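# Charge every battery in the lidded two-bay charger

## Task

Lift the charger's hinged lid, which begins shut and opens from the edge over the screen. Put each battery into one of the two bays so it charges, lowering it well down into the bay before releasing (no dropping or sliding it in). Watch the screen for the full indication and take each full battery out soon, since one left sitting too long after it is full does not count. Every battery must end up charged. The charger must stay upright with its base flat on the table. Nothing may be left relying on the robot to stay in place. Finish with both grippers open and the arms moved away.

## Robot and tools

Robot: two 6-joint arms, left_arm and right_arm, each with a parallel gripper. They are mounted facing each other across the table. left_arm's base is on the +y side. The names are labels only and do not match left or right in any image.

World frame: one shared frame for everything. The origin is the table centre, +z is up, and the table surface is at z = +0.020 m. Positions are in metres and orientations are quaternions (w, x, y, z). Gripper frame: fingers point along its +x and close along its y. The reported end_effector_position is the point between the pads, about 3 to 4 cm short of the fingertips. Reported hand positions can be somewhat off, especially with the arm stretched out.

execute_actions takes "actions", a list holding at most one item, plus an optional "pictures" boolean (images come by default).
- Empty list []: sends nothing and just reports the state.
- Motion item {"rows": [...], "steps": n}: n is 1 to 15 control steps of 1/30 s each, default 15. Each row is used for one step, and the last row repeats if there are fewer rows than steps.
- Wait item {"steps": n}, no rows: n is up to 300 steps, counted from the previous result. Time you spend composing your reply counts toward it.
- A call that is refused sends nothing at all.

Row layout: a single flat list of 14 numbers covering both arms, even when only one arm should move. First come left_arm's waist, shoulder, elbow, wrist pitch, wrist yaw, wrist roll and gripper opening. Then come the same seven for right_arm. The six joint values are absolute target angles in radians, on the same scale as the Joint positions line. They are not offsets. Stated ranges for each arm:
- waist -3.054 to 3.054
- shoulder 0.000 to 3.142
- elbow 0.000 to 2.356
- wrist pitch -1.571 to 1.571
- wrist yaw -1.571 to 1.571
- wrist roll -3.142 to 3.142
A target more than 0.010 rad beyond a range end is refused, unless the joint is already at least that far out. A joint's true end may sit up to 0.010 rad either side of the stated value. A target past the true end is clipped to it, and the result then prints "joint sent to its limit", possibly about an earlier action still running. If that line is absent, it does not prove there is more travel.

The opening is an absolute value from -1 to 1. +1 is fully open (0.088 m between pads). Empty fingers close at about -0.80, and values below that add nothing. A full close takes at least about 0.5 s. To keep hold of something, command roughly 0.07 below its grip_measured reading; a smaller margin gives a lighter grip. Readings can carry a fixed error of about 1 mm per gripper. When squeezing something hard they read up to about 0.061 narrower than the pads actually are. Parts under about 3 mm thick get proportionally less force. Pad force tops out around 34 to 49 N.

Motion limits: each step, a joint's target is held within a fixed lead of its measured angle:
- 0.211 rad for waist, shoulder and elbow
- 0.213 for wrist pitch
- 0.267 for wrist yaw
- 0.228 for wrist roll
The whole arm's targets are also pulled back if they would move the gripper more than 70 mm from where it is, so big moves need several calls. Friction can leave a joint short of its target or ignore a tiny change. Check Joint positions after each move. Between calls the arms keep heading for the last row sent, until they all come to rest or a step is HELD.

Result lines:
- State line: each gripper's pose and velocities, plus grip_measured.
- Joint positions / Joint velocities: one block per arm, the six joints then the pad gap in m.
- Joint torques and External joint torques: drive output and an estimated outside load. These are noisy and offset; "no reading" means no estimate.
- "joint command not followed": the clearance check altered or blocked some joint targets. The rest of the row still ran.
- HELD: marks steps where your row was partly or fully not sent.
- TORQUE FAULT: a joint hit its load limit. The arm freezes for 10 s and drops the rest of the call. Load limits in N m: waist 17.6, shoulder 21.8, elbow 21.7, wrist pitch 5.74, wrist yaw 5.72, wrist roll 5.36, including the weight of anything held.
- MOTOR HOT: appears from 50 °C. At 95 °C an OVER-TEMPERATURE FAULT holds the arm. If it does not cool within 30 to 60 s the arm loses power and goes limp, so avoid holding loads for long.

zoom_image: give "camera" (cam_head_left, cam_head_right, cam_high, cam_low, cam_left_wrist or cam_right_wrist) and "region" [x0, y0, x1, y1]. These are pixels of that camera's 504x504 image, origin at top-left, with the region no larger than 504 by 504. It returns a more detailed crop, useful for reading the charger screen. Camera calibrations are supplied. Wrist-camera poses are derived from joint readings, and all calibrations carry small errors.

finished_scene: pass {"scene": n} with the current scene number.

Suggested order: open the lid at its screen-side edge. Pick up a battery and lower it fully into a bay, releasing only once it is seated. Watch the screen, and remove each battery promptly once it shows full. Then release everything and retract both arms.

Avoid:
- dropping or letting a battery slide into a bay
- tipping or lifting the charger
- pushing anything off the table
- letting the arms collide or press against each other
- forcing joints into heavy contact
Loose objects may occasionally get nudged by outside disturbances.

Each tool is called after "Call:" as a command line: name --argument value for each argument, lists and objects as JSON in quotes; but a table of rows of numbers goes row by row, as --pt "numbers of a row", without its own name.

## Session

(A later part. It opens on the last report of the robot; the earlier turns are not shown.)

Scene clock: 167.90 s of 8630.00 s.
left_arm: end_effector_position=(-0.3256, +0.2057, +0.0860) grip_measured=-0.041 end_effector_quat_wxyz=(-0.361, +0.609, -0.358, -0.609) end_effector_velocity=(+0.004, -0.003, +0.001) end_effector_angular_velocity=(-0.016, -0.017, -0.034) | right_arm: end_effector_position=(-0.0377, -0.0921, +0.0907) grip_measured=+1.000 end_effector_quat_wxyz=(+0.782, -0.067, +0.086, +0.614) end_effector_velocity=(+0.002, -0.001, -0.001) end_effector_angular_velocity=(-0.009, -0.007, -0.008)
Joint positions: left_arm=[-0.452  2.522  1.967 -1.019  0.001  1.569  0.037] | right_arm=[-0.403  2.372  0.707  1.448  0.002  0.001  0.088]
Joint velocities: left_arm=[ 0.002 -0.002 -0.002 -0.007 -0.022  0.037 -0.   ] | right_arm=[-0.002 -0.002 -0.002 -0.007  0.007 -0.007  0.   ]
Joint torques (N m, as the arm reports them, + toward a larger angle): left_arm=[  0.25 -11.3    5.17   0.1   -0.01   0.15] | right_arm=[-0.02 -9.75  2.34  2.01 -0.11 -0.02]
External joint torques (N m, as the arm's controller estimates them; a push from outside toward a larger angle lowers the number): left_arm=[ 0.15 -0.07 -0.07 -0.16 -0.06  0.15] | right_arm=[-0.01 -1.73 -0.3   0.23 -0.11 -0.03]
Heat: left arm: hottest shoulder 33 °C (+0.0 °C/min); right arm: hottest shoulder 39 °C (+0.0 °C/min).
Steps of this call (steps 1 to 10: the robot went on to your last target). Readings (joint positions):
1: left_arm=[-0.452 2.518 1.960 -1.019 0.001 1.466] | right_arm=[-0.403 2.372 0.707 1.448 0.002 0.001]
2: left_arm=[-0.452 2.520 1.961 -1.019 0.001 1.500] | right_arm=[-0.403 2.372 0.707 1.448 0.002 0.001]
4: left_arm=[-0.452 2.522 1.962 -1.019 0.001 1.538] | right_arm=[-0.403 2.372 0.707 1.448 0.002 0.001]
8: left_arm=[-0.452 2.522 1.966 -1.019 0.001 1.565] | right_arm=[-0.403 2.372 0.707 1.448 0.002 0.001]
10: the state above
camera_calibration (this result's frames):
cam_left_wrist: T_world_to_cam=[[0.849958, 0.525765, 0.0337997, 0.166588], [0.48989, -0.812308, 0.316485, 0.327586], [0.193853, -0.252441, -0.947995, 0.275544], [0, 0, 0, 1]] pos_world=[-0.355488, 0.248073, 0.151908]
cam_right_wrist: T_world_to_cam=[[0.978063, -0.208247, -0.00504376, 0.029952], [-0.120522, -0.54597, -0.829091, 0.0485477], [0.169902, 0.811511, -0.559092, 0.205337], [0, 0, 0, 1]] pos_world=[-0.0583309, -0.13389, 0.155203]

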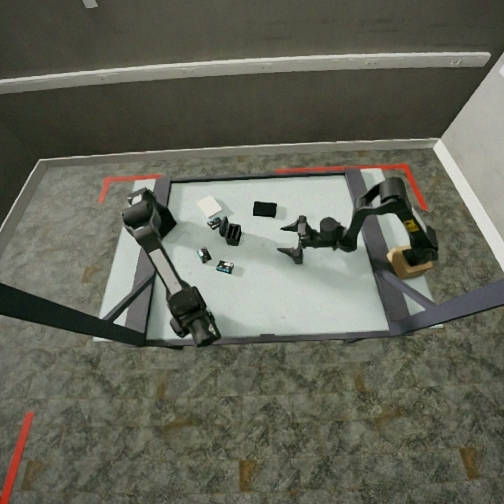

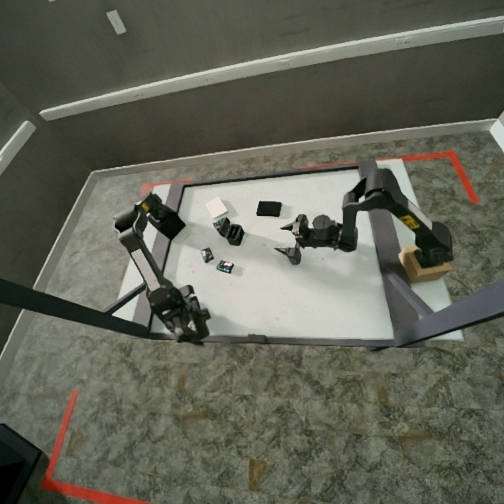

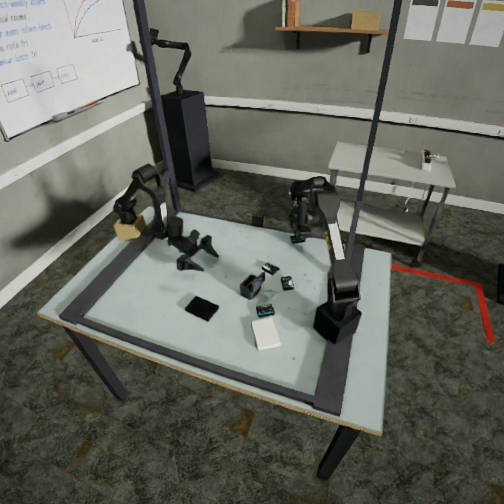

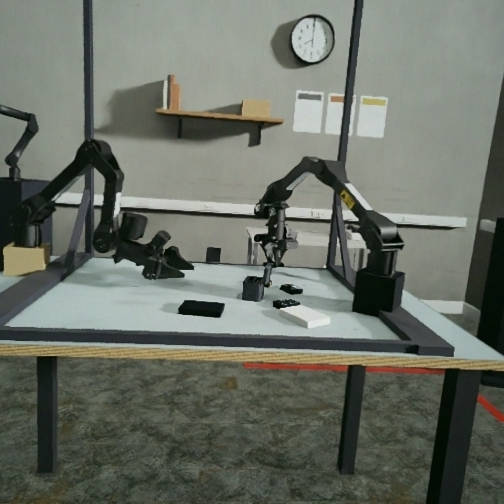

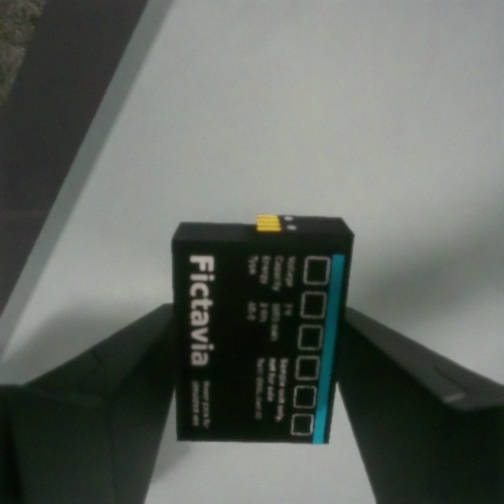

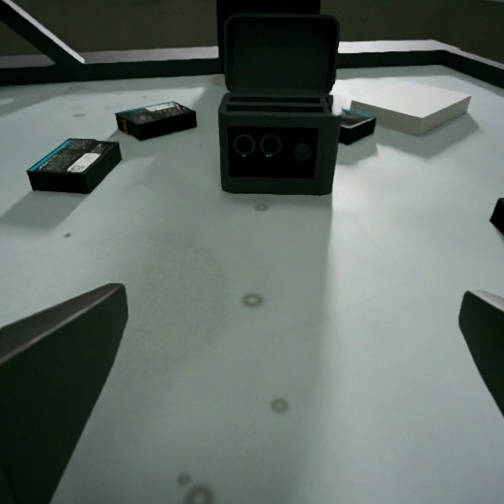

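Call:
execute_actions --actions '[]'

Scene clock: 177.00 s of 8630.00 s.
left_arm: end_effector_position=(-0.3256, +0.2057, +0.0860) grip_measured=-0.041 end_effector_quat_wxyz=(-0.362, +0.608, -0.359, -0.608) end_effector_velocity=(+0.002, +0.001, -0.002) end_effector_angular_velocity=(-0.001, -0.014, +0.005) | right_arm: end_effector_position=(-0.0377, -0.0921, +0.0907) grip_measured=+1.000 end_effector_quat_wxyz=(+0.782, -0.067, +0.086, +0.614) end_effector_velocity=(-0.000, -0.001, -0.004) end_effector_angular_velocity=(-0.025, -0.011, +0.019)
Joint positions: left_arm=[-0.452  2.522  1.967 -1.019  0.001  1.572  0.037] | right_arm=[-0.403  2.372  0.707  1.448  0.002  0.001  0.088]
Joint velocities: left_arm=[-0.002  0.002 -0.002 -0.007 -0.007 -0.007 -0.   ] | right_arm=[-0.007 -0.002 -0.002 -0.022 -0.022 -0.022  0.   ]
Joint torques (N m, as the arm reports them, + toward a larger angle): left_arm=[  0.21 -11.15   5.24   0.09   0.03   0.15] | right_arm=[-0.02 -9.76  2.34  2.01 -0.11 -0.02]
External joint torques (N m, as the arm's controller estimates them; a push from outside toward a larger angle lowers the number): left_arm=[ 0.29  0.07 -0.01 -0.18 -0.03  0.15] | right_arm=[-0.01 -1.79 -0.25  0.24 -0.1  -0.03]
Heat: left arm: hottest shoulder 35 °C (+2.0 °C/min); right arm: hottest shoulder 38 °C (-2.0 °C/min).
Steps of this call (steps 1 to 30: the robot went on to your last target; steps 31 to 273: nothing new was sent). Readings (joint positions):
1: left_arm=[-0.452 2.522 1.967 -1.019 0.001 1.570] | right_arm=[-0.403 2.372 0.707 1.448 0.002 0.001]
2: left_arm=[-0.452 2.522 1.967 -1.019 0.001 1.571] | right_arm=[-0.403 2.372 0.707 1.448 0.002 0.001]
4: left_arm=[-0.452 2.522 1.967 -1.019 0.001 1.572] | right_arm=[-0.403 2.372 0.707 1.448 0.002 0.001]
8: left_arm=[-0.452 2.522 1.967 -1.019 0.001 1.572] | right_arm=[-0.403 2.372 0.707 1.448 0.002 0.001]
273: the state above
All arms were judged still, so your last target was given up. Only a new action makes them travel on or press farther. Fingers that are still opening or closing keep moving.
camera_calibration (this result's frames):
cam_left_wrist: T_world_to_cam=[[0.851758, 0.522844, 0.0337964, 0.167775], [0.487101, -0.813988, 0.316475, 0.327024], [0.192977, -0.253098, -0.947999, 0.275394], [0, 0, 0, 1]] pos_world=[-0.355342, 0.248175, 0.151908]
cam_right_wrist: T_world_to_cam=[[0.978063, -0.208247, -0.00504376, 0.029952], [-0.120522, -0.54597, -0.829091, 0.0485477], [0.169902, 0.811511, -0.559092, 0.205337], [0, 0, 0, 1]] pos_world=[-0.0583309, -0.13389, 0.155203]

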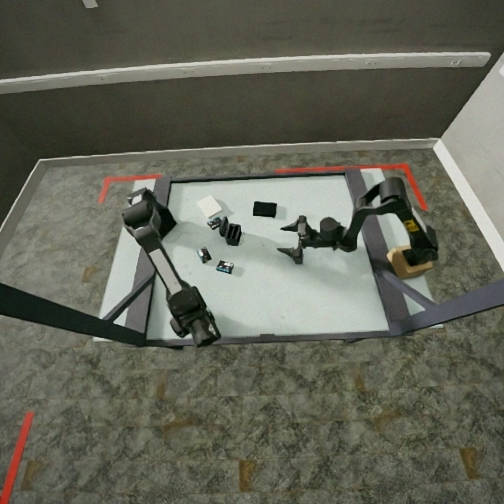

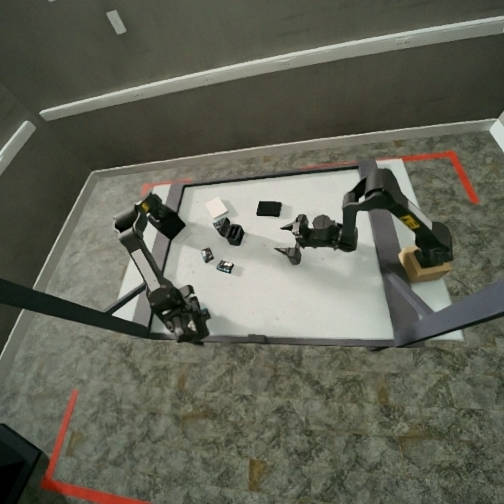

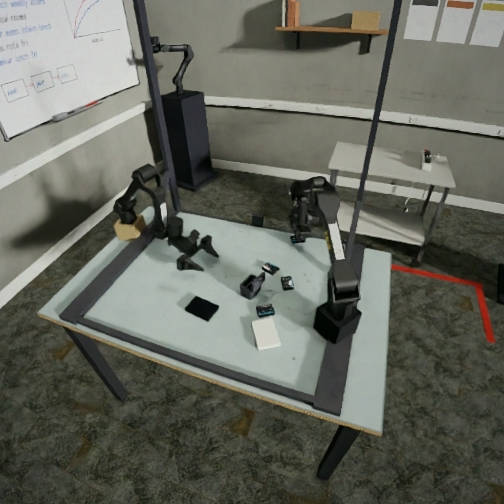

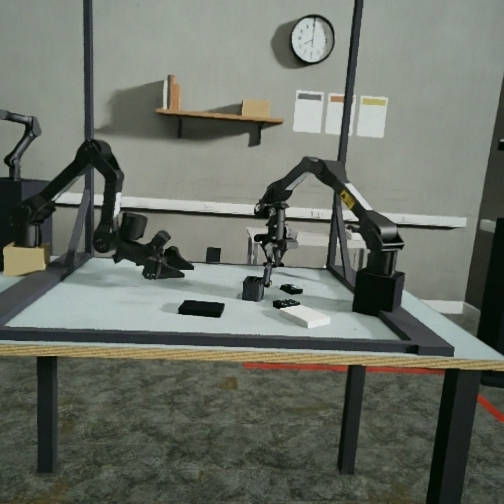

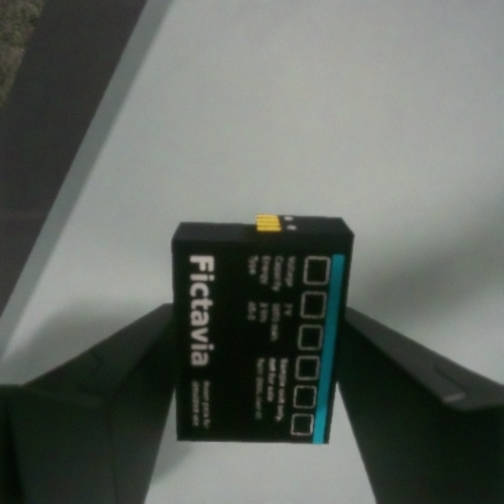

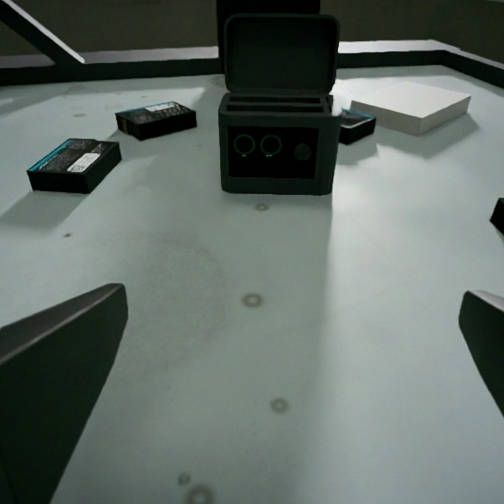

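Call:
execute_actions --actions '[{"rows":[[-0.45,2.538,1.972,-1.014,0,1.576,-0.12,-0.403,2.36,0.7,1.45,0,0,1],[-0.45,2.541,1.968,-1.008,0,1.576,-0.12,-0.403,2.36,0.7,1.45,0,0,1],[-0.45,2.544,1.965,-1.002,0,1.576,-0.12,-0.403,2.36,0.7,1.45,0,0,1],[-0.45,2.547,1.962,-0.996,0,1.576,-0.12,-0.403,2.36,0.7,1.45,0,0,1],[-0.45,2.55,1.958,-0.99,0,1.576,-0.12,-0.403,2.36,0.7,1.45,0,0,1],[-0.45,2.552,1.955,-0.984,0,1.576,-0.12,-0.403,2.36,0.7,1.45,0,0,1],[-0.45,2.554,1.953,-0.979,0,1.576,-0.12,-0.403,2.36,0.7,1.45,0,0,1],[-0.45,2.556,1.951,-0.975,0,1.576,-0.12,-0.403,2.36,0.7,1.45,0,0,1],[-0.45,2.558,1.949,-0.971,0,1.576,-0.12,-0.403,2.36,0.7,1.45,0,0,1],[-0.45,2.56,1.947,-0.967,0,1.576,-0.12,-0.403,2.36,0.7,1.45,0,0,1],[-0.45,2.562,1.944,-0.963,0,1.576,-0.12,-0.403,2.36,0.7,1.45,0,0,1],[-0.45,2.564,1.942,-0.959,0,1.576,-0.12,-0.403,2.36,0.7,1.45,0,0,1]]}]' --pictures false

Call:
execute_actions --actions '[{"steps":8}]' --pictures false

Scene clock: 181.63 s of 8630.00 s.
left_arm: end_effector_position=(-0.3295, +0.2035, +0.0718) grip_measured=-0.041 end_effector_quat_wxyz=(-0.356, +0.605, -0.365, -0.611) end_effector_velocity=(-0.020, -0.013, +0.001) end_effector_angular_velocity=(-0.059, +0.093, -0.005) | right_arm: end_effector_position=(-0.0377, -0.0921, +0.0907) grip_measured=+1.000 end_effector_quat_wxyz=(+0.782, -0.067, +0.086, +0.614) end_effector_velocity=(-0.000, -0.000, +0.001) end_effector_angular_velocity=(-0.007, -0.019, +0.009)
Joint positions: left_arm=[-0.452  2.545  1.951 -0.961  0.001  1.572  0.037] | right_arm=[-0.403  2.372  0.707  1.448  0.002  0.001  0.088]
Joint velocities: left_arm=[ 0.002 -0.002 -0.002  0.11  -0.007  0.007 -0.   ] | right_arm=[-0.002 -0.007 -0.002 -0.007 -0.007 -0.022  0.   ]
Joint torques (N m, as the arm reports them, + toward a larger angle): left_arm=[  0.25 -10.77   3.1    0.11   0.02   0.15] | right_arm=[-0.03 -9.75  2.34  2.01 -0.11 -0.02]
External joint torques (N m, as the arm's controller estimates them; a push from outside toward a larger angle lowers the number): left_arm=[ 0.17  0.66 -2.15 -0.13 -0.03  0.15] | right_arm=[-0.05 -1.73 -0.3   0.23 -0.1  -0.03]
Heat: left arm: hottest shoulder 36 °C (+4.0 °C/min); right arm: hottest shoulder 38 °C (-2.0 °C/min).
Steps of this call (steps 1 to 124: nothing new was sent; steps 125 to 139: all 15 steps of this action). Readings (joint positions):
125: left_arm=[-0.452 2.522 1.967 -1.019 0.001 1.572] | right_arm=[-0.403 2.372 0.707 1.448 0.002 0.001]
126: left_arm=[-0.452 2.522 1.967 -1.018 0.001 1.572] | right_arm=[-0.403 2.372 0.707 1.448 0.002 0.001]
128: left_arm=[-0.452 2.525 1.967 -1.009 0.001 1.572] | right_arm=[-0.403 2.372 0.707 1.448 0.002 0.001]
132: left_arm=[-0.452 2.533 1.963 -0.988 0.001 1.572] | right_arm=[-0.403 2.372 0.707 1.448 0.002 0.001]
139: the state above

Scene clock: 181.90 s of 8630.00 s.
left_arm: end_effector_position=(-0.3295, +0.2035, +0.0714) grip_measured=-0.041 end_effector_quat_wxyz=(-0.356, +0.605, -0.365, -0.612) end_effector_velocity=(+0.002, +0.001, +0.001) end_effector_angular_velocity=(-0.003, -0.010, +0.005) | right_arm: end_effector_position=(-0.0377, -0.0921, +0.0907) grip_measured=+1.000 end_effector_quat_wxyz=(+0.782, -0.067, +0.086, +0.614) end_effector_velocity=(+0.002, -0.002, -0.003) end_effector_angular_velocity=(-0.014, -0.006, -0.008)
Joint positions: left_arm=[-0.452  2.545  1.95  -0.959  0.001  1.572  0.037] | right_arm=[-0.403  2.372  0.707  1.448  0.002  0.001  0.088]
Joint velocities: left_arm=[-0.002 -0.002 -0.002 -0.007 -0.007 -0.007 -0.   ] | right_arm=[-0.002  0.002 -0.002 -0.007  0.007 -0.007  0.   ]
Joint torques (N m, as the arm reports them, + toward a larger angle): left_arm=[  0.21 -10.44   3.27   0.2    0.     0.15] | right_arm=[-0.02 -9.75  2.34  2.02 -0.1  -0.02]
External joint torques (N m, as the arm's controller estimates them; a push from outside toward a larger angle lowers the number): left_arm=[ 0.22  1.02 -2.02 -0.12 -0.06  0.16] | right_arm=[-0.05 -1.8  -0.26  0.25 -0.1  -0.03]
Heat: left arm: hottest shoulder 36 °C (+4.0 °C/min); right arm: hottest shoulder 38 °C (-2.0 °C/min).
Steps of this call (steps 1 to 8: the robot went on to your last target). Readings (joint positions):
1: left_arm=[-0.452 2.545 1.951 -0.960 0.001 1.572] | right_arm=[-0.403 2.372 0.707 1.448 0.002 0.001]
2: left_arm=[-0.452 2.545 1.951 -0.960 0.001 1.572] | right_arm=[-0.403 2.372 0.707 1.448 0.002 0.001]
4: left_arm=[-0.452 2.545 1.950 -0.960 0.001 1.572] | right_arm=[-0.403 2.372 0.707 1.448 0.002 0.001]
8: the state above

Call:
execute_actions --actions '[{"rows":[[-0.45,2.555,1.948,-0.959,0,1.576,0.0,-0.403,2.36,0.7,1.45,0,0,1],[-0.45,2.555,1.948,-0.959,0,1.576,0.1,-0.403,2.36,0.7,1.45,0,0,1],[-0.45,2.555,1.948,-0.959,0,1.576,0.2,-0.403,2.36,0.7,1.45,0,0,1],[-0.45,2.555,1.948,-0.959,0,1.576,0.25,-0.403,2.36,0.7,1.45,0,0,1],[-0.45,2.555,1.948,-0.959,0,1.576,0.25,-0.403,2.36,0.7,1.45,0,0,1],[-0.45,2.545,1.953,-0.965,0,1.576,0.25,-0.403,2.36,0.7,1.45,0,0,1],[-0.45,2.535,1.958,-0.975,0,1.576,0.25,-0.403,2.36,0.7,1.45,0,0,1],[-0.45,2.525,1.965,-0.99,0,1.576,0.25,-0.403,2.36,0.7,1.45,0,0,1],[-0.45,2.515,1.972,-1.005,0,1.576,0.25,-0.403,2.36,0.7,1.45,0,0,1],[-0.45,2.505,1.979,-1.02,0,1.576,0.25,-0.403,2.36,0.7,1.45,0,0,1],[-0.45,2.495,1.985,-1.035,0,1.576,0.25,-0.403,2.36,0.7,1.45,0,0,1],[-0.45,2.485,1.99,-1.05,0,1.576,0.25,-0.403,2.36,0.7,1.45,0,0,1],[-0.45,2.475,1.99,-1.06,0,1.576,0.25,-0.403,2.36,0.7,1.45,0,0,1],[-0.45,2.46,1.985,-1.06,0,1.576,0.25,-0.403,2.36,0.7,1.45,0,0,1],[-0.45,2.445,1.975,-1.05,0,1.576,0.25,-0.403,2.36,0.7,1.45,0,0,1]]}]' --pictures false

Call:
execute_actions --actions '[{"rows":[[-0.45,2.43,1.95,-1.01,0,1.53,0.3,-0.403,2.36,0.7,1.45,0,0,1],[-0.45,2.415,1.92,-0.96,0,1.48,0.3,-0.403,2.36,0.7,1.45,0,0,1],[-0.45,2.4,1.89,-0.91,0,1.43,0.3,-0.403,2.36,0.7,1.45,0,0,1],[-0.45,2.385,1.86,-0.86,0,1.38,0.35,-0.403,2.36,0.7,1.45,0,0,1],[-0.45,2.37,1.83,-0.81,0,1.33,0.35,-0.403,2.36,0.7,1.45,0,0,1],[-0.45,2.355,1.8,-0.76,0,1.28,0.4,-0.403,2.36,0.7,1.45,0,0,1],[-0.45,2.34,1.77,-0.71,0,1.23,0.4,-0.403,2.36,0.7,1.45,0,0,1],[-0.45,2.325,1.74,-0.66,0,1.18,0.45,-0.403,2.36,0.7,1.45,0,0,1],[-0.45,2.31,1.71,-0.61,0,1.13,0.45,-0.403,2.36,0.7,1.45,0,0,1],[-0.45,2.295,1.68,-0.56,0,1.08,0.5,-0.403,2.36,0.7,1.45,0,0,1],[-0.45,2.28,1.65,-0.51,0,1.03,0.5,-0.403,2.36,0.7,1.45,0,0,1],[-0.45,2.265,1.62,-0.46,0,0.98,0.55,-0.403,2.36,0.7,1.45,0,0,1],[-0.45,2.25,1.59,-0.41,0,0.93,0.55,-0.403,2.36,0.7,1.45,0,0,1],[-0.45,2.238,1.56,-0.36,0,0.88,0.6,-0.403,2.36,0.7,1.45,0,0,1],[-0.45,2.226,1.53,-0.31,0,0.83,0.65,-0.403,2.36,0.7,1.45,0,0,1]]}]' --pictures false

Call:
execute_actions --actions '[{"rows":[[-0.45,2.215,1.5,-0.26,0,0.78,0.65,-0.403,2.36,0.7,1.45,0,0,1],[-0.45,2.204,1.47,-0.21,0,0.73,0.65,-0.403,2.36,0.7,1.45,0,0,1],[-0.45,2.193,1.44,-0.16,0,0.68,0.65,-0.403,2.36,0.7,1.45,0,0,1],[-0.45,2.182,1.41,-0.11,0,0.63,0.65,-0.403,2.36,0.7,1.45,0,0,1],[-0.45,2.172,1.38,-0.06,0,0.58,0.65,-0.403,2.36,0.7,1.45,0,0,1],[-0.45,2.162,1.35,-0.01,0,0.53,0.65,-0.403,2.36,0.7,1.45,0,0,1],[-0.45,2.152,1.32,0.04,0,0.48,0.65,-0.403,2.36,0.7,1.45,0,0,1],[-0.45,2.144,1.29,0.09,0,0.43,0.65,-0.403,2.36,0.7,1.45,0,0,1],[-0.45,2.137,1.26,0.14,0,0.38,0.65,-0.403,2.36,0.7,1.45,0,0,1],[-0.45,2.132,1.23,0.19,0,0.33,0.65,-0.403,2.36,0.7,1.45,0,0,1],[-0.45,2.13,1.2,0.245,0,0.28,0.65,-0.403,2.36,0.7,1.45,0,0,1],[-0.45,2.135,1.173,0.3,0,0.23,0.65,-0.403,2.36,0.7,1.45,0,0,1],[-0.45,2.145,1.146,0.355,0,0.18,0.65,-0.403,2.36,0.7,1.45,0,0,1],[-0.45,2.158,1.119,0.41,0,0.13,0.65,-0.403,2.36,0.7,1.45,0,0,1],[-0.45,2.172,1.092,0.465,0,0.08,0.65,-0.403,2.36,0.7,1.45,0,0,1]]}]' --pictures false

Call:
execute_actions --actions '[{"rows":[[-0.45,2.186,1.065,0.52,0,0.04,0.65,-0.403,2.36,0.7,1.45,0,0,1],[-0.45,2.2,1.038,0.575,0,0,0.65,-0.403,2.36,0.7,1.45,0,0,1],[-0.45,2.214,1.011,0.63,0,0,0.65,-0.403,2.36,0.7,1.45,0,0,1],[-0.45,2.228,0.984,0.685,0,0,0.65,-0.403,2.36,0.7,1.45,0,0,1],[-0.45,2.242,0.957,0.74,0,0,0.65,-0.403,2.36,0.7,1.45,0,0,1],[-0.45,2.256,0.93,0.795,0,0,0.65,-0.403,2.36,0.7,1.45,0,0,1],[-0.45,2.27,0.903,0.85,0,0,0.65,-0.403,2.36,0.7,1.45,0,0,1],[-0.45,2.284,0.876,0.905,0,0,0.65,-0.403,2.36,0.7,1.45,0,0,1],[-0.45,2.298,0.849,0.96,0,0,0.65,-0.403,2.36,0.7,1.45,0,0,1],[-0.45,2.312,0.822,1.015,0,0,0.65,-0.403,2.36,0.7,1.45,0,0,1],[-0.45,2.326,0.795,1.07,0,0,0.65,-0.403,2.36,0.7,1.45,0,0,1],[-0.45,2.34,0.768,1.125,0,0,0.65,-0.403,2.36,0.7,1.45,0,0,1],[-0.45,2.354,0.741,1.18,0,0,0.65,-0.403,2.36,0.7,1.45,0,0,1],[-0.45,2.368,0.714,1.235,0,0,0.65,-0.403,2.36,0.7,1.45,0,0,1],[-0.45,2.38,0.69,1.29,0,0,0.65,-0.403,2.36,0.7,1.45,0,0,1]]}]' --pictures false

Call:
execute_actions --actions '[{"steps":8}]'

Scene clock: 202.03 s of 8630.00 s.
left_arm: end_effector_position=(-0.3235, +0.2068, +0.0931) grip_measured=+0.245 end_effector_quat_wxyz=(-0.364, +0.610, -0.357, -0.607) end_effector_velocity=(-0.031, -0.014, +0.181) end_effector_angular_velocity=(-0.141, +0.271, +0.005) | right_arm: end_effector_position=(-0.0377, -0.0922, +0.0906) grip_measured=+1.000 end_effector_quat_wxyz=(+0.782, -0.067, +0.086, +0.614) end_effector_velocity=(+0.002, -0.001, -0.001) end_effector_angular_velocity=(-0.009, -0.007, -0.008)
Joint positions: left_arm=[-0.452  2.508  1.971 -1.044  0.001  1.573  0.051] | right_arm=[-0.403  2.372  0.707  1.448  0.002  0.001  0.088]
Joint velocities: left_arm=[-0.002 -0.398  0.002 -0.095  0.007 -0.007  0.001] | right_arm=[-0.002 -0.002 -0.002 -0.007  0.007 -0.007  0.   ]
Joint torques (N m, as the arm reports them, + toward a larger angle): left_arm=[  0.27 -16.34   4.99   0.16   0.01   0.13] | right_arm=[-0.03 -9.75  2.34  2.01 -0.11 -0.02]
External joint torques (N m, as the arm's controller estimates them; a push from outside toward a larger angle lowers the number): left_arm=[ 0.28 -4.11 -0.64 -0.23 -0.06  0.14] | right_arm=[ 0.01 -1.77 -0.28  0.24 -0.11 -0.03]
Heat: left arm: hottest shoulder 39 °C (+8.1 °C/min); right arm: hottest shoulder 38 °C (-2.0 °C/min).
Steps of this call (steps 1 to 15: the robot went on to your last target; steps 16 to 589: nothing new was sent; steps 590 to 604: all 15 steps of this action). Readings (joint positions):
590: left_arm=[-0.452 2.545 1.950 -0.959 0.001 1.572] | right_arm=[-0.403 2.372 0.707 1.448 0.002 0.001]
591: left_arm=[-0.452 2.545 1.950 -0.959 0.001 1.572] | right_arm=[-0.403 2.372 0.707 1.448 0.002 0.001]
593: left_arm=[-0.452 2.545 1.950 -0.959 0.001 1.572] | right_arm=[-0.403 2.372 0.707 1.448 0.002 0.001]
597: left_arm=[-0.452 2.545 1.951 -0.968 0.001 1.572] | right_arm=[-0.403 2.372 0.707 1.448 0.002 0.001]
604: the state above

Scene clock: 202.53 s of 8630.00 s.
left_arm: end_effector_position=(-0.3642, +0.1844, +0.1264) grip_measured=+0.556 end_effector_quat_wxyz=(-0.048, +0.551, -0.262, -0.791) end_effector_velocity=(-0.042, -0.023, +0.043) end_effector_angular_velocity=(+0.122, +1.121, +1.321) | right_arm: end_effector_position=(-0.0377, -0.0922, +0.0906) grip_measured=+1.000 end_effector_quat_wxyz=(+0.782, -0.067, +0.086, +0.614) end_effector_velocity=(+0.001, +0.002, +0.005) end_effector_angular_velocity=(+0.016, -0.006, +0.016)
Joint positions: left_arm=[-0.452  2.284  1.608 -0.436  0.001  0.956  0.066] | right_arm=[-0.403  2.372  0.707  1.448  0.002  0.001  0.088]
Joint velocities: left_arm=[-0.002 -0.398 -0.901  1.429 -0.007 -1.473  0.053] | right_arm=[-0.007 -0.007  0.002  0.007 -0.022 -0.007  0.   ]
Joint torques (N m, as the arm reports them, + toward a larger angle): left_arm=[  0.28 -15.13   4.25   1.02   0.01  -0.08] | right_arm=[-0.04 -9.75  2.38  2.01 -0.1  -0.02]
External joint torques (N m, as the arm's controller estimates them; a push from outside toward a larger angle lowers the number): left_arm=[ 0.26 -4.08 -1.77 -0.04 -0.03 -0.06] | right_arm=[-0.01 -1.65 -0.29  0.21 -0.1  -0.03]
Heat: left arm: hottest shoulder 39 °C (+8.1 °C/min); right arm: hottest shoulder 38 °C (-2.0 °C/min).
Steps of this call (steps 1 to 15: all 15 steps of this action). Readings (joint positions):
1: left_arm=[-0.452 2.494 1.968 -1.041 0.001 1.568] | right_arm=[-0.403 2.372 0.707 1.448 0.002 0.001]
2: left_arm=[-0.452 2.477 1.959 -1.022 0.001 1.548] | right_arm=[-0.403 2.372 0.707 1.448 0.002 0.001]
4: left_arm=[-0.452 2.438 1.925 -0.953 0.001 1.479] | right_arm=[-0.403 2.372 0.707 1.448 0.002 0.001]
8: left_arm=[-0.452 2.371 1.822 -0.777 0.001 1.300] | right_arm=[-0.403 2.372 0.707 1.448 0.002 0.001]
15: the state above

Scene clock: 203.03 s of 8630.00 s.
left_arm: end_effector_position=(-0.3694, +0.1816, +0.1458) grip_measured=+0.647 end_effector_quat_wxyz=(+0.201, +0.334, -0.015, -0.921) end_effector_velocity=(+0.053, +0.024, -0.043) end_effector_angular_velocity=(+0.718, +1.142, +0.933) | right_arm: end_effector_position=(-0.0377, -0.0922, +0.0906) grip_measured=+1.000 end_effector_quat_wxyz=(+0.782, -0.067, +0.086, +0.614) end_effector_velocity=(+0.000, +0.001, +0.000) end_effector_angular_velocity=(-0.004, -0.005, +0.006)
Joint positions: left_arm=[-0.452  2.153  1.169  0.33   0.001  0.206  0.071] | right_arm=[-0.403  2.372  0.707  1.448  0.002  0.001  0.088]
Joint velocities: left_arm=[ 0.002 -0.002 -0.847  1.502 -0.022 -1.502  0.   ] | right_arm=[-0.002 -0.002  0.002 -0.007 -0.007 -0.007  0.   ]
Joint torques (N m, as the arm reports them, + toward a larger angle): left_arm=[ 0.19 -9.46  3.55  1.36 -0.03 -0.05] | right_arm=[-0.03 -9.76  2.38  2.02 -0.11 -0.02]
External joint torques (N m, as the arm's controller estimates them; a push from outside toward a larger angle lowers the number): left_arm=[ 0.13 -0.73 -1.71 -0.15 -0.03 -0.05] | right_arm=[-0.03 -1.75 -0.26  0.24 -0.1  -0.03]
Heat: left arm: hottest shoulder 39 °C (+8.1 °C/min); right arm: hottest shoulder 38 °C (-2.0 °C/min).
Steps of this call (steps 1 to 15: all 15 steps of this action). Readings (joint positions):
1: left_arm=[-0.452 2.271 1.579 -0.386 0.001 0.906] | right_arm=[-0.403 2.372 0.707 1.448 0.002 0.001]
2: left_arm=[-0.452 2.258 1.549 -0.335 0.001 0.856] | right_arm=[-0.403 2.372 0.707 1.448 0.002 0.001]
4: left_arm=[-0.452 2.231 1.490 -0.235 0.001 0.757] | right_arm=[-0.403 2.372 0.707 1.448 0.002 0.001]
8: left_arm=[-0.452 2.184 1.372 -0.034 0.001 0.557] | right_arm=[-0.403 2.372 0.707 1.448 0.002 0.001]
15: the state above

Scene clock: 203.53 s of 8630.00 s.
left_arm: end_effector_position=(-0.3129, +0.2126, +0.0833) grip_measured=+0.647 end_effector_quat_wxyz=(+0.242, +0.206, +0.051, -0.947) end_effector_velocity=(+0.157, +0.086, -0.062) end_effector_angular_velocity=(-0.184, +0.342, +0.007) | right_arm: end_effector_position=(-0.0377, -0.0922, +0.0906) grip_measured=+1.000 end_effector_quat_wxyz=(+0.782, -0.067, +0.086, +0.614) end_effector_velocity=(-0.001, -0.003, -0.005) end_effector_angular_velocity=(-0.034, -0.027, +0.013)
Joint positions: left_arm=[-0.452  2.337  0.758  1.151  0.001  0.005  0.071] | right_arm=[-0.403  2.372  0.707  1.448  0.002  0.001  0.088]
Joint velocities: left_arm=[-0.002  0.388 -0.784  1.56  -0.007 -0.007 -0.   ] | right_arm=[-0.002 -0.002 -0.007 -0.022 -0.007 -0.037  0.   ]
Joint torques (N m, as the arm reports them, + toward a larger angle): left_arm=[ 0.32 -8.02  1.61  1.61 -0.05 -0.04] | right_arm=[-0.02 -9.75  2.39  2.02 -0.11 -0.02]
External joint torques (N m, as the arm's controller estimates them; a push from outside toward a larger angle lowers the number): left_arm=[ 0.37  0.39 -1.53 -0.17 -0.05 -0.05] | right_arm=[-0.01 -1.82 -0.19  0.26 -0.11 -0.02]
Heat: left arm: hottest shoulder 39 °C (+8.1 °C/min); right arm: hottest shoulder 38 °C (-2.0 °C/min).
Steps of this call (steps 1 to 15: all 15 steps of this action). Readings (joint positions):
1: left_arm=[-0.452 2.156 1.140 0.383 0.001 0.159] | right_arm=[-0.403 2.372 0.707 1.448 0.002 0.001]
2: left_arm=[-0.452 2.161 1.112 0.439 0.001 0.113] | right_arm=[-0.403 2.372 0.707 1.448 0.002 0.001]
4: left_arm=[-0.452 2.179 1.060 0.551 0.001 0.054] | right_arm=[-0.403 2.372 0.707 1.448 0.002 0.001]
8: left_arm=[-0.452 2.234 0.950 0.767 0.001 0.015] | right_arm=[-0.403 2.372 0.707 1.448 0.002 0.001]
15: the state above

Scene clock: 203.80 s of 8630.00 s.
left_arm: end_effector_position=(-0.3004, +0.2195, +0.0802) grip_measured=+0.647 end_effector_quat_wxyz=(+0.243, +0.188, +0.046, -0.950) end_effector_velocity=(-0.006, -0.003, +0.019) end_effector_angular_velocity=(-0.038, +0.077, +0.007) | right_arm: end_effector_position=(-0.0377, -0.0922, +0.0906) grip_measured=+1.000 end_effector_quat_wxyz=(+0.782, -0.067, +0.086, +0.614) end_effector_velocity=(-0.000, -0.001, -0.002) end_effector_angular_velocity=(-0.018, -0.001, +0.006)
Joint positions: left_arm=[-0.452  2.369  0.695  1.283  0.001  0.004  0.071] | right_arm=[-0.403  2.372  0.707  1.448  0.002  0.001  0.088]
Joint velocities: left_arm=[-0.002 -0.007 -0.002  0.081 -0.007 -0.007 -0.   ] | right_arm=[-0.002 -0.007 -0.002 -0.022 -0.007 -0.007  0.   ]
Joint torques (N m, as the arm reports them, + toward a larger angle): left_arm=[ 0.32 -7.73  1.1   1.48 -0.05 -0.07] | right_arm=[-0.04 -9.75  2.38  2.01 -0.11 -0.02]
External joint torques (N m, as the arm's controller estimates them; a push from outside toward a larger angle lowers the number): left_arm=[ 0.32  0.02 -1.35 -0.19 -0.05 -0.08] | right_arm=[-0.02 -1.8  -0.22  0.25 -0.11 -0.03]
Heat: left arm: hottest shoulder 39 °C (+8.0 °C/min); right arm: hottest shoulder 38 °C (-2.0 °C/min).
Steps of this call (steps 1 to 8: the robot went on to your last target). Readings (joint positions):
1: left_arm=[-0.452 2.347 0.735 1.196 0.001 0.004] | right_arm=[-0.403 2.372 0.707 1.448 0.002 0.001]
2: left_arm=[-0.452 2.356 0.719 1.222 0.001 0.004] | right_arm=[-0.403 2.372 0.707 1.448 0.002 0.001]
4: left_arm=[-0.452 2.367 0.702 1.255 0.001 0.004] | right_arm=[-0.403 2.372 0.707 1.448 0.002 0.001]
8: the state above
camera_calibration (this result's frames):
cam_left_wrist: T_world_to_cam=[[-0.470303, 0.880805, 0.054746, -0.338072], [0.557379, 0.344561, -0.755385, 0.180719], [-0.68421, -0.324745, -0.65299, -0.00291068], [0, 0, 0, 1]] pos_world=[-0.261717, 0.234561, 0.15312]
cam_right_wrist: T_world_to_cam=[[0.978063, -0.208249, -0.0050544, 0.0299554], [-0.120597, -0.546277, -0.828877, 0.048355], [0.169852, 0.811304, -0.559408, 0.205385], [0, 0, 0, 1]] pos_world=[-0.0583517, -0.133976, 0.155126]

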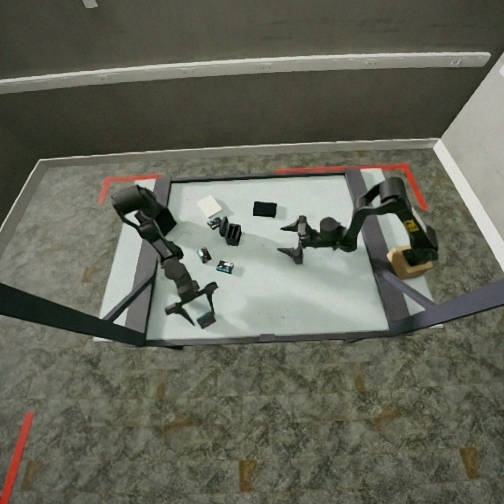

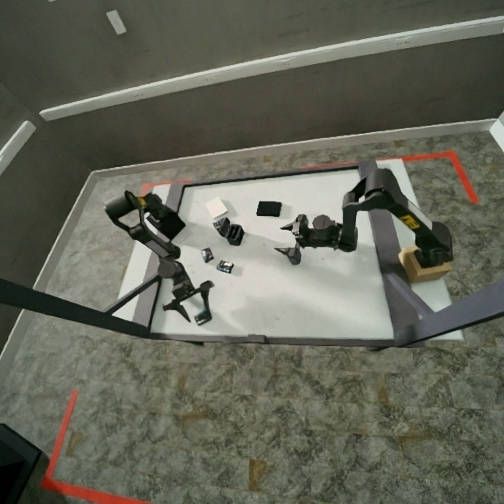

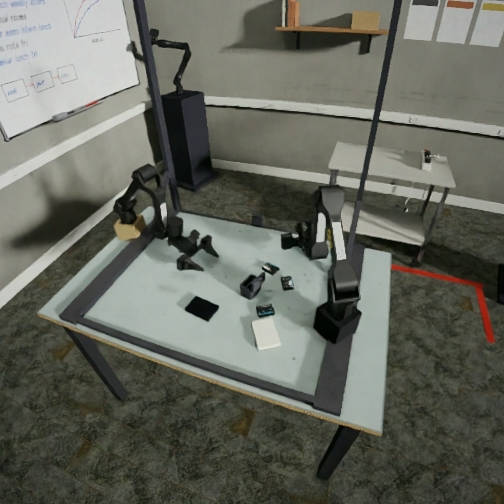

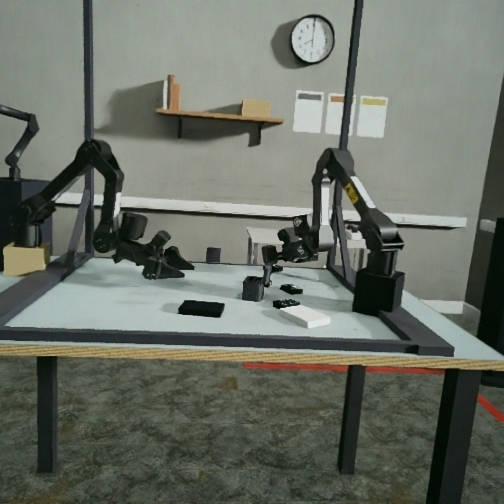

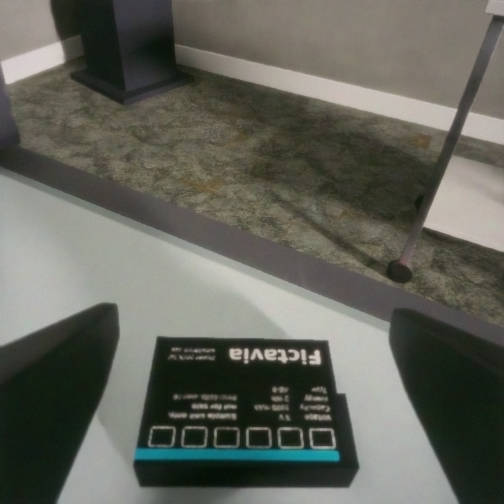

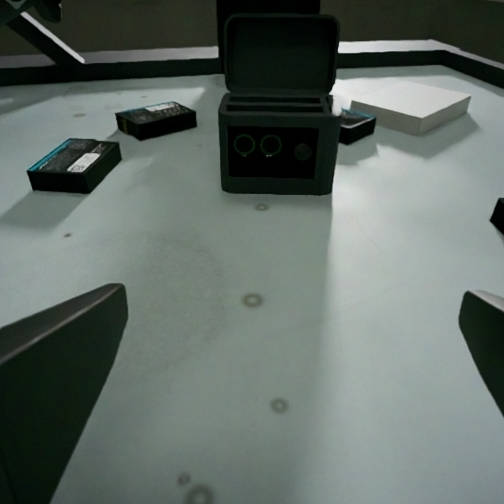

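Call:
execute_actions --actions '[{"rows":[[-0.446,2.388,0.69,1.292,0,0,0.65,-0.403,2.36,0.7,1.45,0,0,1],[-0.446,2.396,0.691,1.294,0,0,0.65,-0.403,2.36,0.7,1.45,0,0,1],[-0.446,2.404,0.691,1.296,0,0,0.65,-0.403,2.36,0.7,1.45,0,0,1],[-0.446,2.412,0.692,1.298,0,0,0.65,-0.403,2.36,0.7,1.45,0,0,1],[-0.446,2.42,0.692,1.3,0,0,0.65,-0.403,2.36,0.7,1.45,0,0,1],[-0.446,2.428,0.693,1.302,0,0,0.65,-0.403,2.36,0.7,1.45,0,0,1],[-0.446,2.436,0.693,1.304,0,0,0.65,-0.403,2.36,0.7,1.45,0,0,1],[-0.446,2.443,0.694,1.306,0,0,0.65,-0.403,2.36,0.7,1.45,0,0,1],[-0.446,2.45,0.694,1.308,0,0,0.65,-0.403,2.36,0.7,1.45,0,0,1],[-0.446,2.455,0.695,1.31,0,0,0.65,-0.403,2.36,0.7,1.45,0,0,1],[-0.446,2.46,0.695,1.311,0,0,0.65,-0.403,2.36,0.7,1.45,0,0,1]]}]'

Scene clock: 207.70 s of 8630.00 s.
left_arm: end_effector_position=(-0.2900, +0.2237, +0.0519) grip_measured=+0.647 end_effector_quat_wxyz=(+0.243, +0.215, +0.054, -0.944) end_effector_velocity=(+0.004, +0.002, -0.009) end_effector_angular_velocity=(+0.009, -0.009, +0.007) | right_arm: end_effector_position=(-0.0377, -0.0922, +0.0906) grip_measured=+1.000 end_effector_quat_wxyz=(+0.782, -0.067, +0.086, +0.614) end_effector_velocity=(-0.001, -0.003, -0.009) end_effector_angular_velocity=(-0.045, -0.010, +0.009)
Joint positions: left_arm=[-0.449  2.447  0.694  1.307  0.001  0.003  0.071] | right_arm=[-0.403  2.372  0.707  1.448  0.002  0.001  0.088]
Joint velocities: left_arm=[-0.002  0.032 -0.002  0.022 -0.007 -0.007 -0.   ] | right_arm=[-0.002  0.002 -0.002 -0.037 -0.007 -0.022  0.   ]
Joint torques (N m, as the arm reports them, + toward a larger angle): left_arm=[ 0.42 -7.64  1.47  1.63 -0.05 -0.05] | right_arm=[-0.03 -9.76  2.39  2.01 -0.11 -0.02]
External joint torques (N m, as the arm's controller estimates them; a push from outside toward a larger angle lowers the number): left_arm=[ 0.43  0.27 -0.7  -0.1  -0.05 -0.06] | right_arm=[-0.09 -1.88 -0.18  0.27 -0.1  -0.03]
Heat: left arm: hottest shoulder 38 °C (+6.0 °C/min); right arm: hottest shoulder 38 °C (-1.0 °C/min).
Steps of this call (steps 1 to 30: the robot went on to your last target; steps 31 to 102: nothing new was sent; steps 103 to 117: all 15 steps of this action). Readings (joint positions):
103: left_arm=[-0.452 2.370 0.694 1.288 0.001 0.003] | right_arm=[-0.403 2.372 0.707 1.448 0.002 0.001]
104: left_arm=[-0.451 2.372 0.694 1.290 0.001 0.003] | right_arm=[-0.403 2.372 0.707 1.448 0.002 0.001]
106: left_arm=[-0.450 2.381 0.694 1.294 0.001 0.003] | right_arm=[-0.403 2.372 0.707 1.448 0.002 0.001]
110: left_arm=[-0.449 2.412 0.694 1.299 0.001 0.003] | right_arm=[-0.403 2.372 0.707 1.448 0.002 0.001]
117: the state above
camera_calibration (this result's frames):
cam_left_wrist: T_world_to_cam=[[-0.475825, 0.877777, 0.0556626, -0.336298], [0.592292, 0.366569, -0.717507, 0.155204], [-0.650215, -0.30844, -0.694323, -0.00454563], [0, 0, 0, 1]] pos_world=[-0.254901, 0.236899, 0.126923]
cam_right_wrist: T_world_to_cam=[[0.978063, -0.208249, -0.0050544, 0.0299554], [-0.120597, -0.546277, -0.828877, 0.048355], [0.169852, 0.811304, -0.559408, 0.205385], [0, 0, 0, 1]] pos_world=[-0.0583517, -0.133976, 0.155126]

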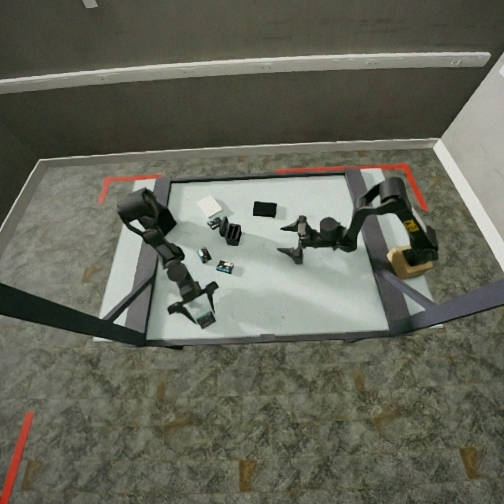

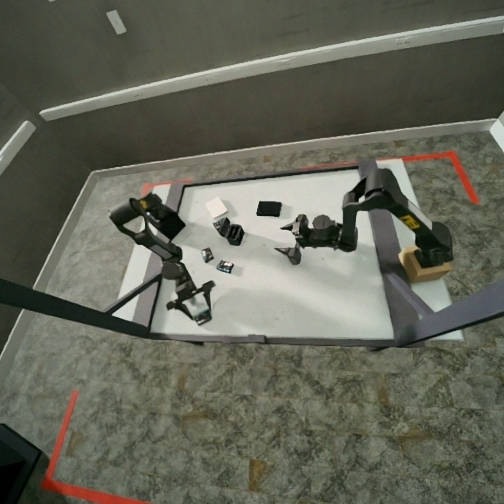

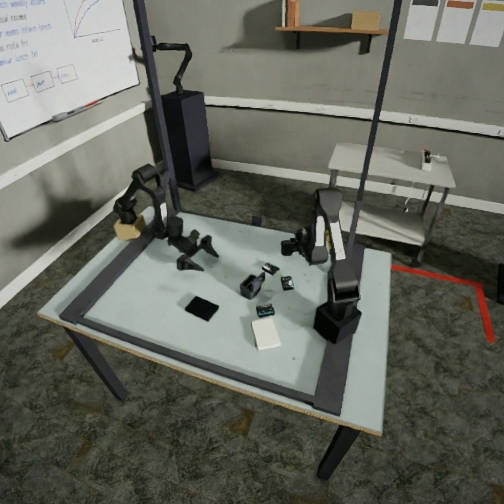

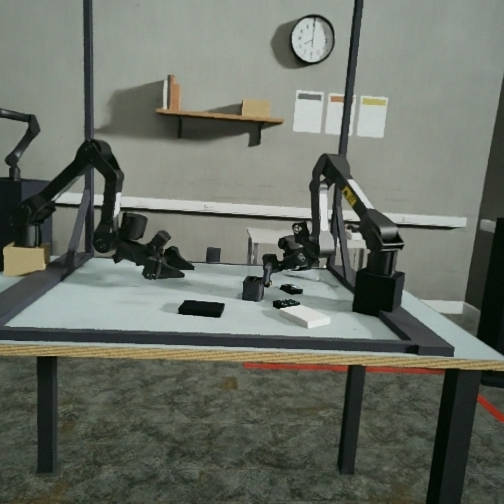

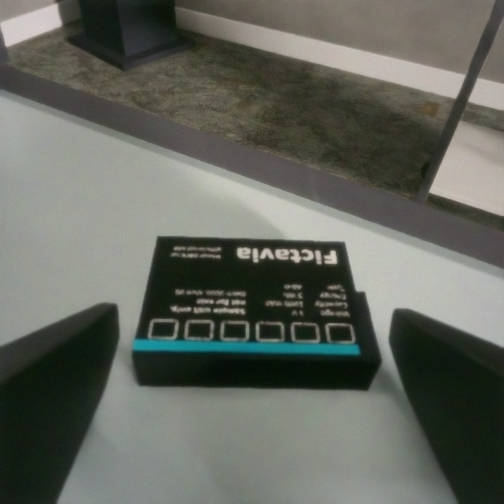

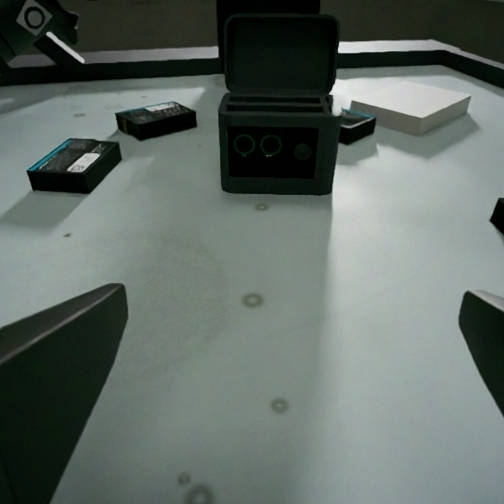

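Call:
execute_actions --actions '[{"rows":[[-0.446,2.46,0.703,1.306,0,0,0.65,-0.403,2.36,0.7,1.45,0,0,1],[-0.446,2.461,0.71,1.301,0,0,0.65,-0.403,2.36,0.7,1.45,0,0,1],[-0.446,2.462,0.716,1.295,0,0,0.65,-0.403,2.36,0.7,1.45,0,0,1],[-0.446,2.462,0.716,1.293,0,0,0.6,-0.403,2.36,0.7,1.45,0,0,1],[-0.446,2.462,0.716,1.293,0,0,0.55,-0.403,2.36,0.7,1.45,0,0,1],[-0.446,2.462,0.716,1.293,0,0,0.5,-0.403,2.36,0.7,1.45,0,0,1],[-0.446,2.462,0.716,1.293,0,0,0.45,-0.403,2.36,0.7,1.45,0,0,1],[-0.446,2.462,0.716,1.293,0,0,0.41,-0.403,2.36,0.7,1.45,0,0,1],[-0.446,2.462,0.716,1.293,0,0,0.37,-0.403,2.36,0.7,1.45,0,0,1],[-0.446,2.462,0.716,1.293,0,0,0.33,-0.403,2.36,0.7,1.45,0,0,1],[-0.446,2.462,0.716,1.293,0,0,0.3,-0.403,2.36,0.7,1.45,0,0,1],[-0.446,2.462,0.716,1.293,0,0,0.27,-0.403,2.36,0.7,1.45,0,0,1],[-0.446,2.462,0.716,1.293,0,0,0.245,-0.403,2.36,0.7,1.45,0,0,1]]}]'

Scene clock: 215.87 s of 8630.00 s.
left_arm: end_effector_position=(-0.2941, +0.2214, +0.0524) grip_measured=+0.328 end_effector_quat_wxyz=(+0.243, +0.213, +0.053, -0.945) end_effector_velocity=(+0.001, -0.002, +0.000) end_effector_angular_velocity=(-0.007, -0.007, +0.006) | right_arm: end_effector_position=(-0.0377, -0.0922, +0.0906) grip_measured=+1.000 end_effector_quat_wxyz=(+0.782, -0.067, +0.086, +0.614) end_effector_velocity=(-0.002, +0.001, -0.001) end_effector_angular_velocity=(-0.013, -0.003, +0.011)
Joint positions: left_arm=[-0.449  2.449  0.712  1.294  0.001  0.003  0.055] | right_arm=[-0.403  2.372  0.707  1.448  0.002  0.001  0.088]
Joint velocities: left_arm=[ 0.002 -0.002  0.002 -0.007 -0.007  0.007 -0.   ] | right_arm=[ 0.002 -0.007  0.002 -0.022 -0.007 -0.007  0.   ]
Joint torques (N m, as the arm reports them, + toward a larger angle): left_arm=[ 0.39 -7.59  1.92  1.35 -0.04 -0.03] | right_arm=[-0.02 -9.75  2.37  2.02 -0.11 -0.02]
External joint torques (N m, as the arm's controller estimates them; a push from outside toward a larger angle lowers the number): left_arm=[ 0.33  0.29 -0.26 -0.35 -0.03 -0.04] | right_arm=[-0.11 -1.7  -0.29  0.23 -0.1  -0.03]
Heat: left arm: hottest shoulder 37 °C (+5.0 °C/min); right arm: hottest shoulder 38 °C (-1.0 °C/min).
Steps of this call (steps 1 to 15: the robot went on to your last target; steps 16 to 230: nothing new was sent; steps 231 to 245: all 15 steps of this action). Readings (joint positions):
231: left_arm=[-0.449 2.448 0.694 1.309 0.001 0.003] | right_arm=[-0.403 2.372 0.707 1.448 0.002 0.001]
232: left_arm=[-0.449 2.448 0.696 1.308 0.001 0.003] | right_arm=[-0.403 2.372 0.707 1.448 0.002 0.001]
234: left_arm=[-0.449 2.449 0.703 1.302 0.001 0.003] | right_arm=[-0.403 2.372 0.707 1.448 0.002 0.001]
238: left_arm=[-0.449 2.449 0.711 1.297 0.001 0.003] | right_arm=[-0.403 2.372 0.707 1.448 0.002 0.001]
245: the state above
camera_calibration (this result's frames):
cam_left_wrist: T_world_to_cam=[[-0.47564, 0.877879, 0.0556298, -0.336254], [0.589893, 0.365242, -0.720156, 0.158651], [-0.652529, -0.309719, -0.691578, -0.00813453], [0, 0, 0, 1]] pos_world=[-0.258831, 0.234726, 0.127333]
cam_right_wrist: T_world_to_cam=[[0.978063, -0.208249, -0.0050544, 0.0299554], [-0.120597, -0.546277, -0.828877, 0.048355], [0.169852, 0.811304, -0.559408, 0.205385], [0, 0, 0, 1]] pos_world=[-0.0583517, -0.133976, 0.155126]

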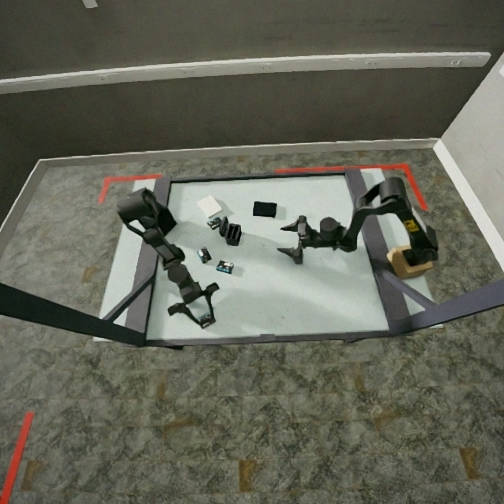

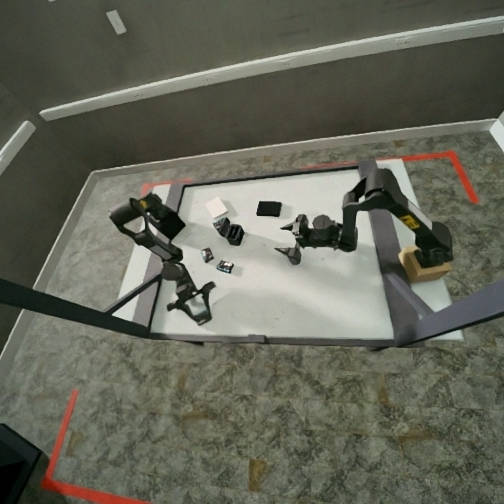

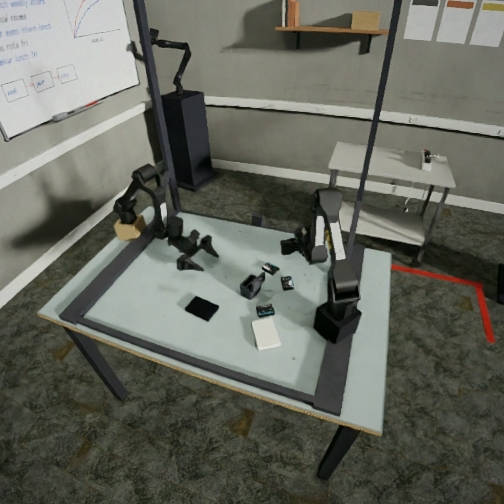

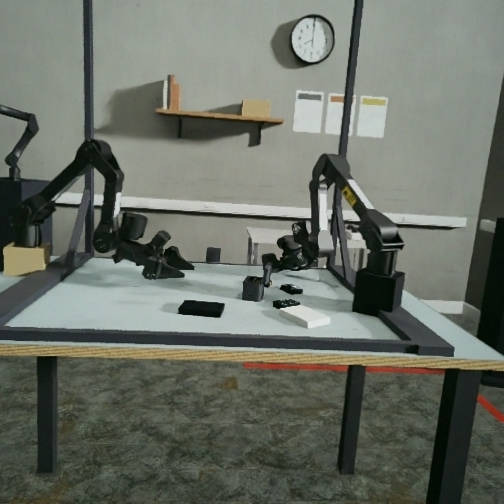

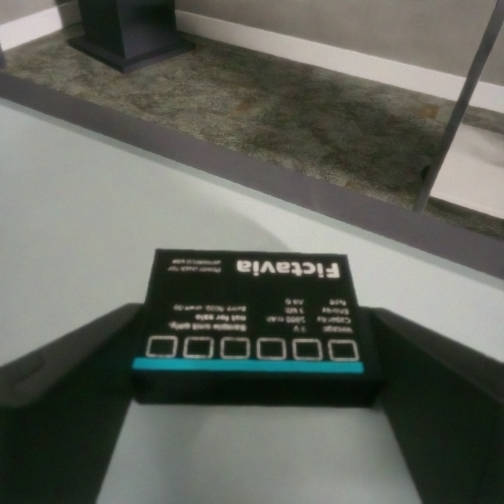

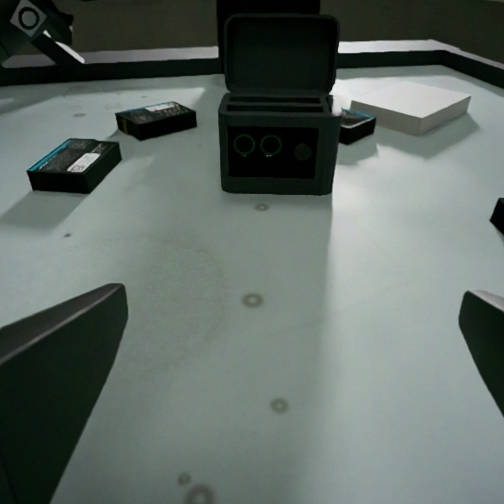

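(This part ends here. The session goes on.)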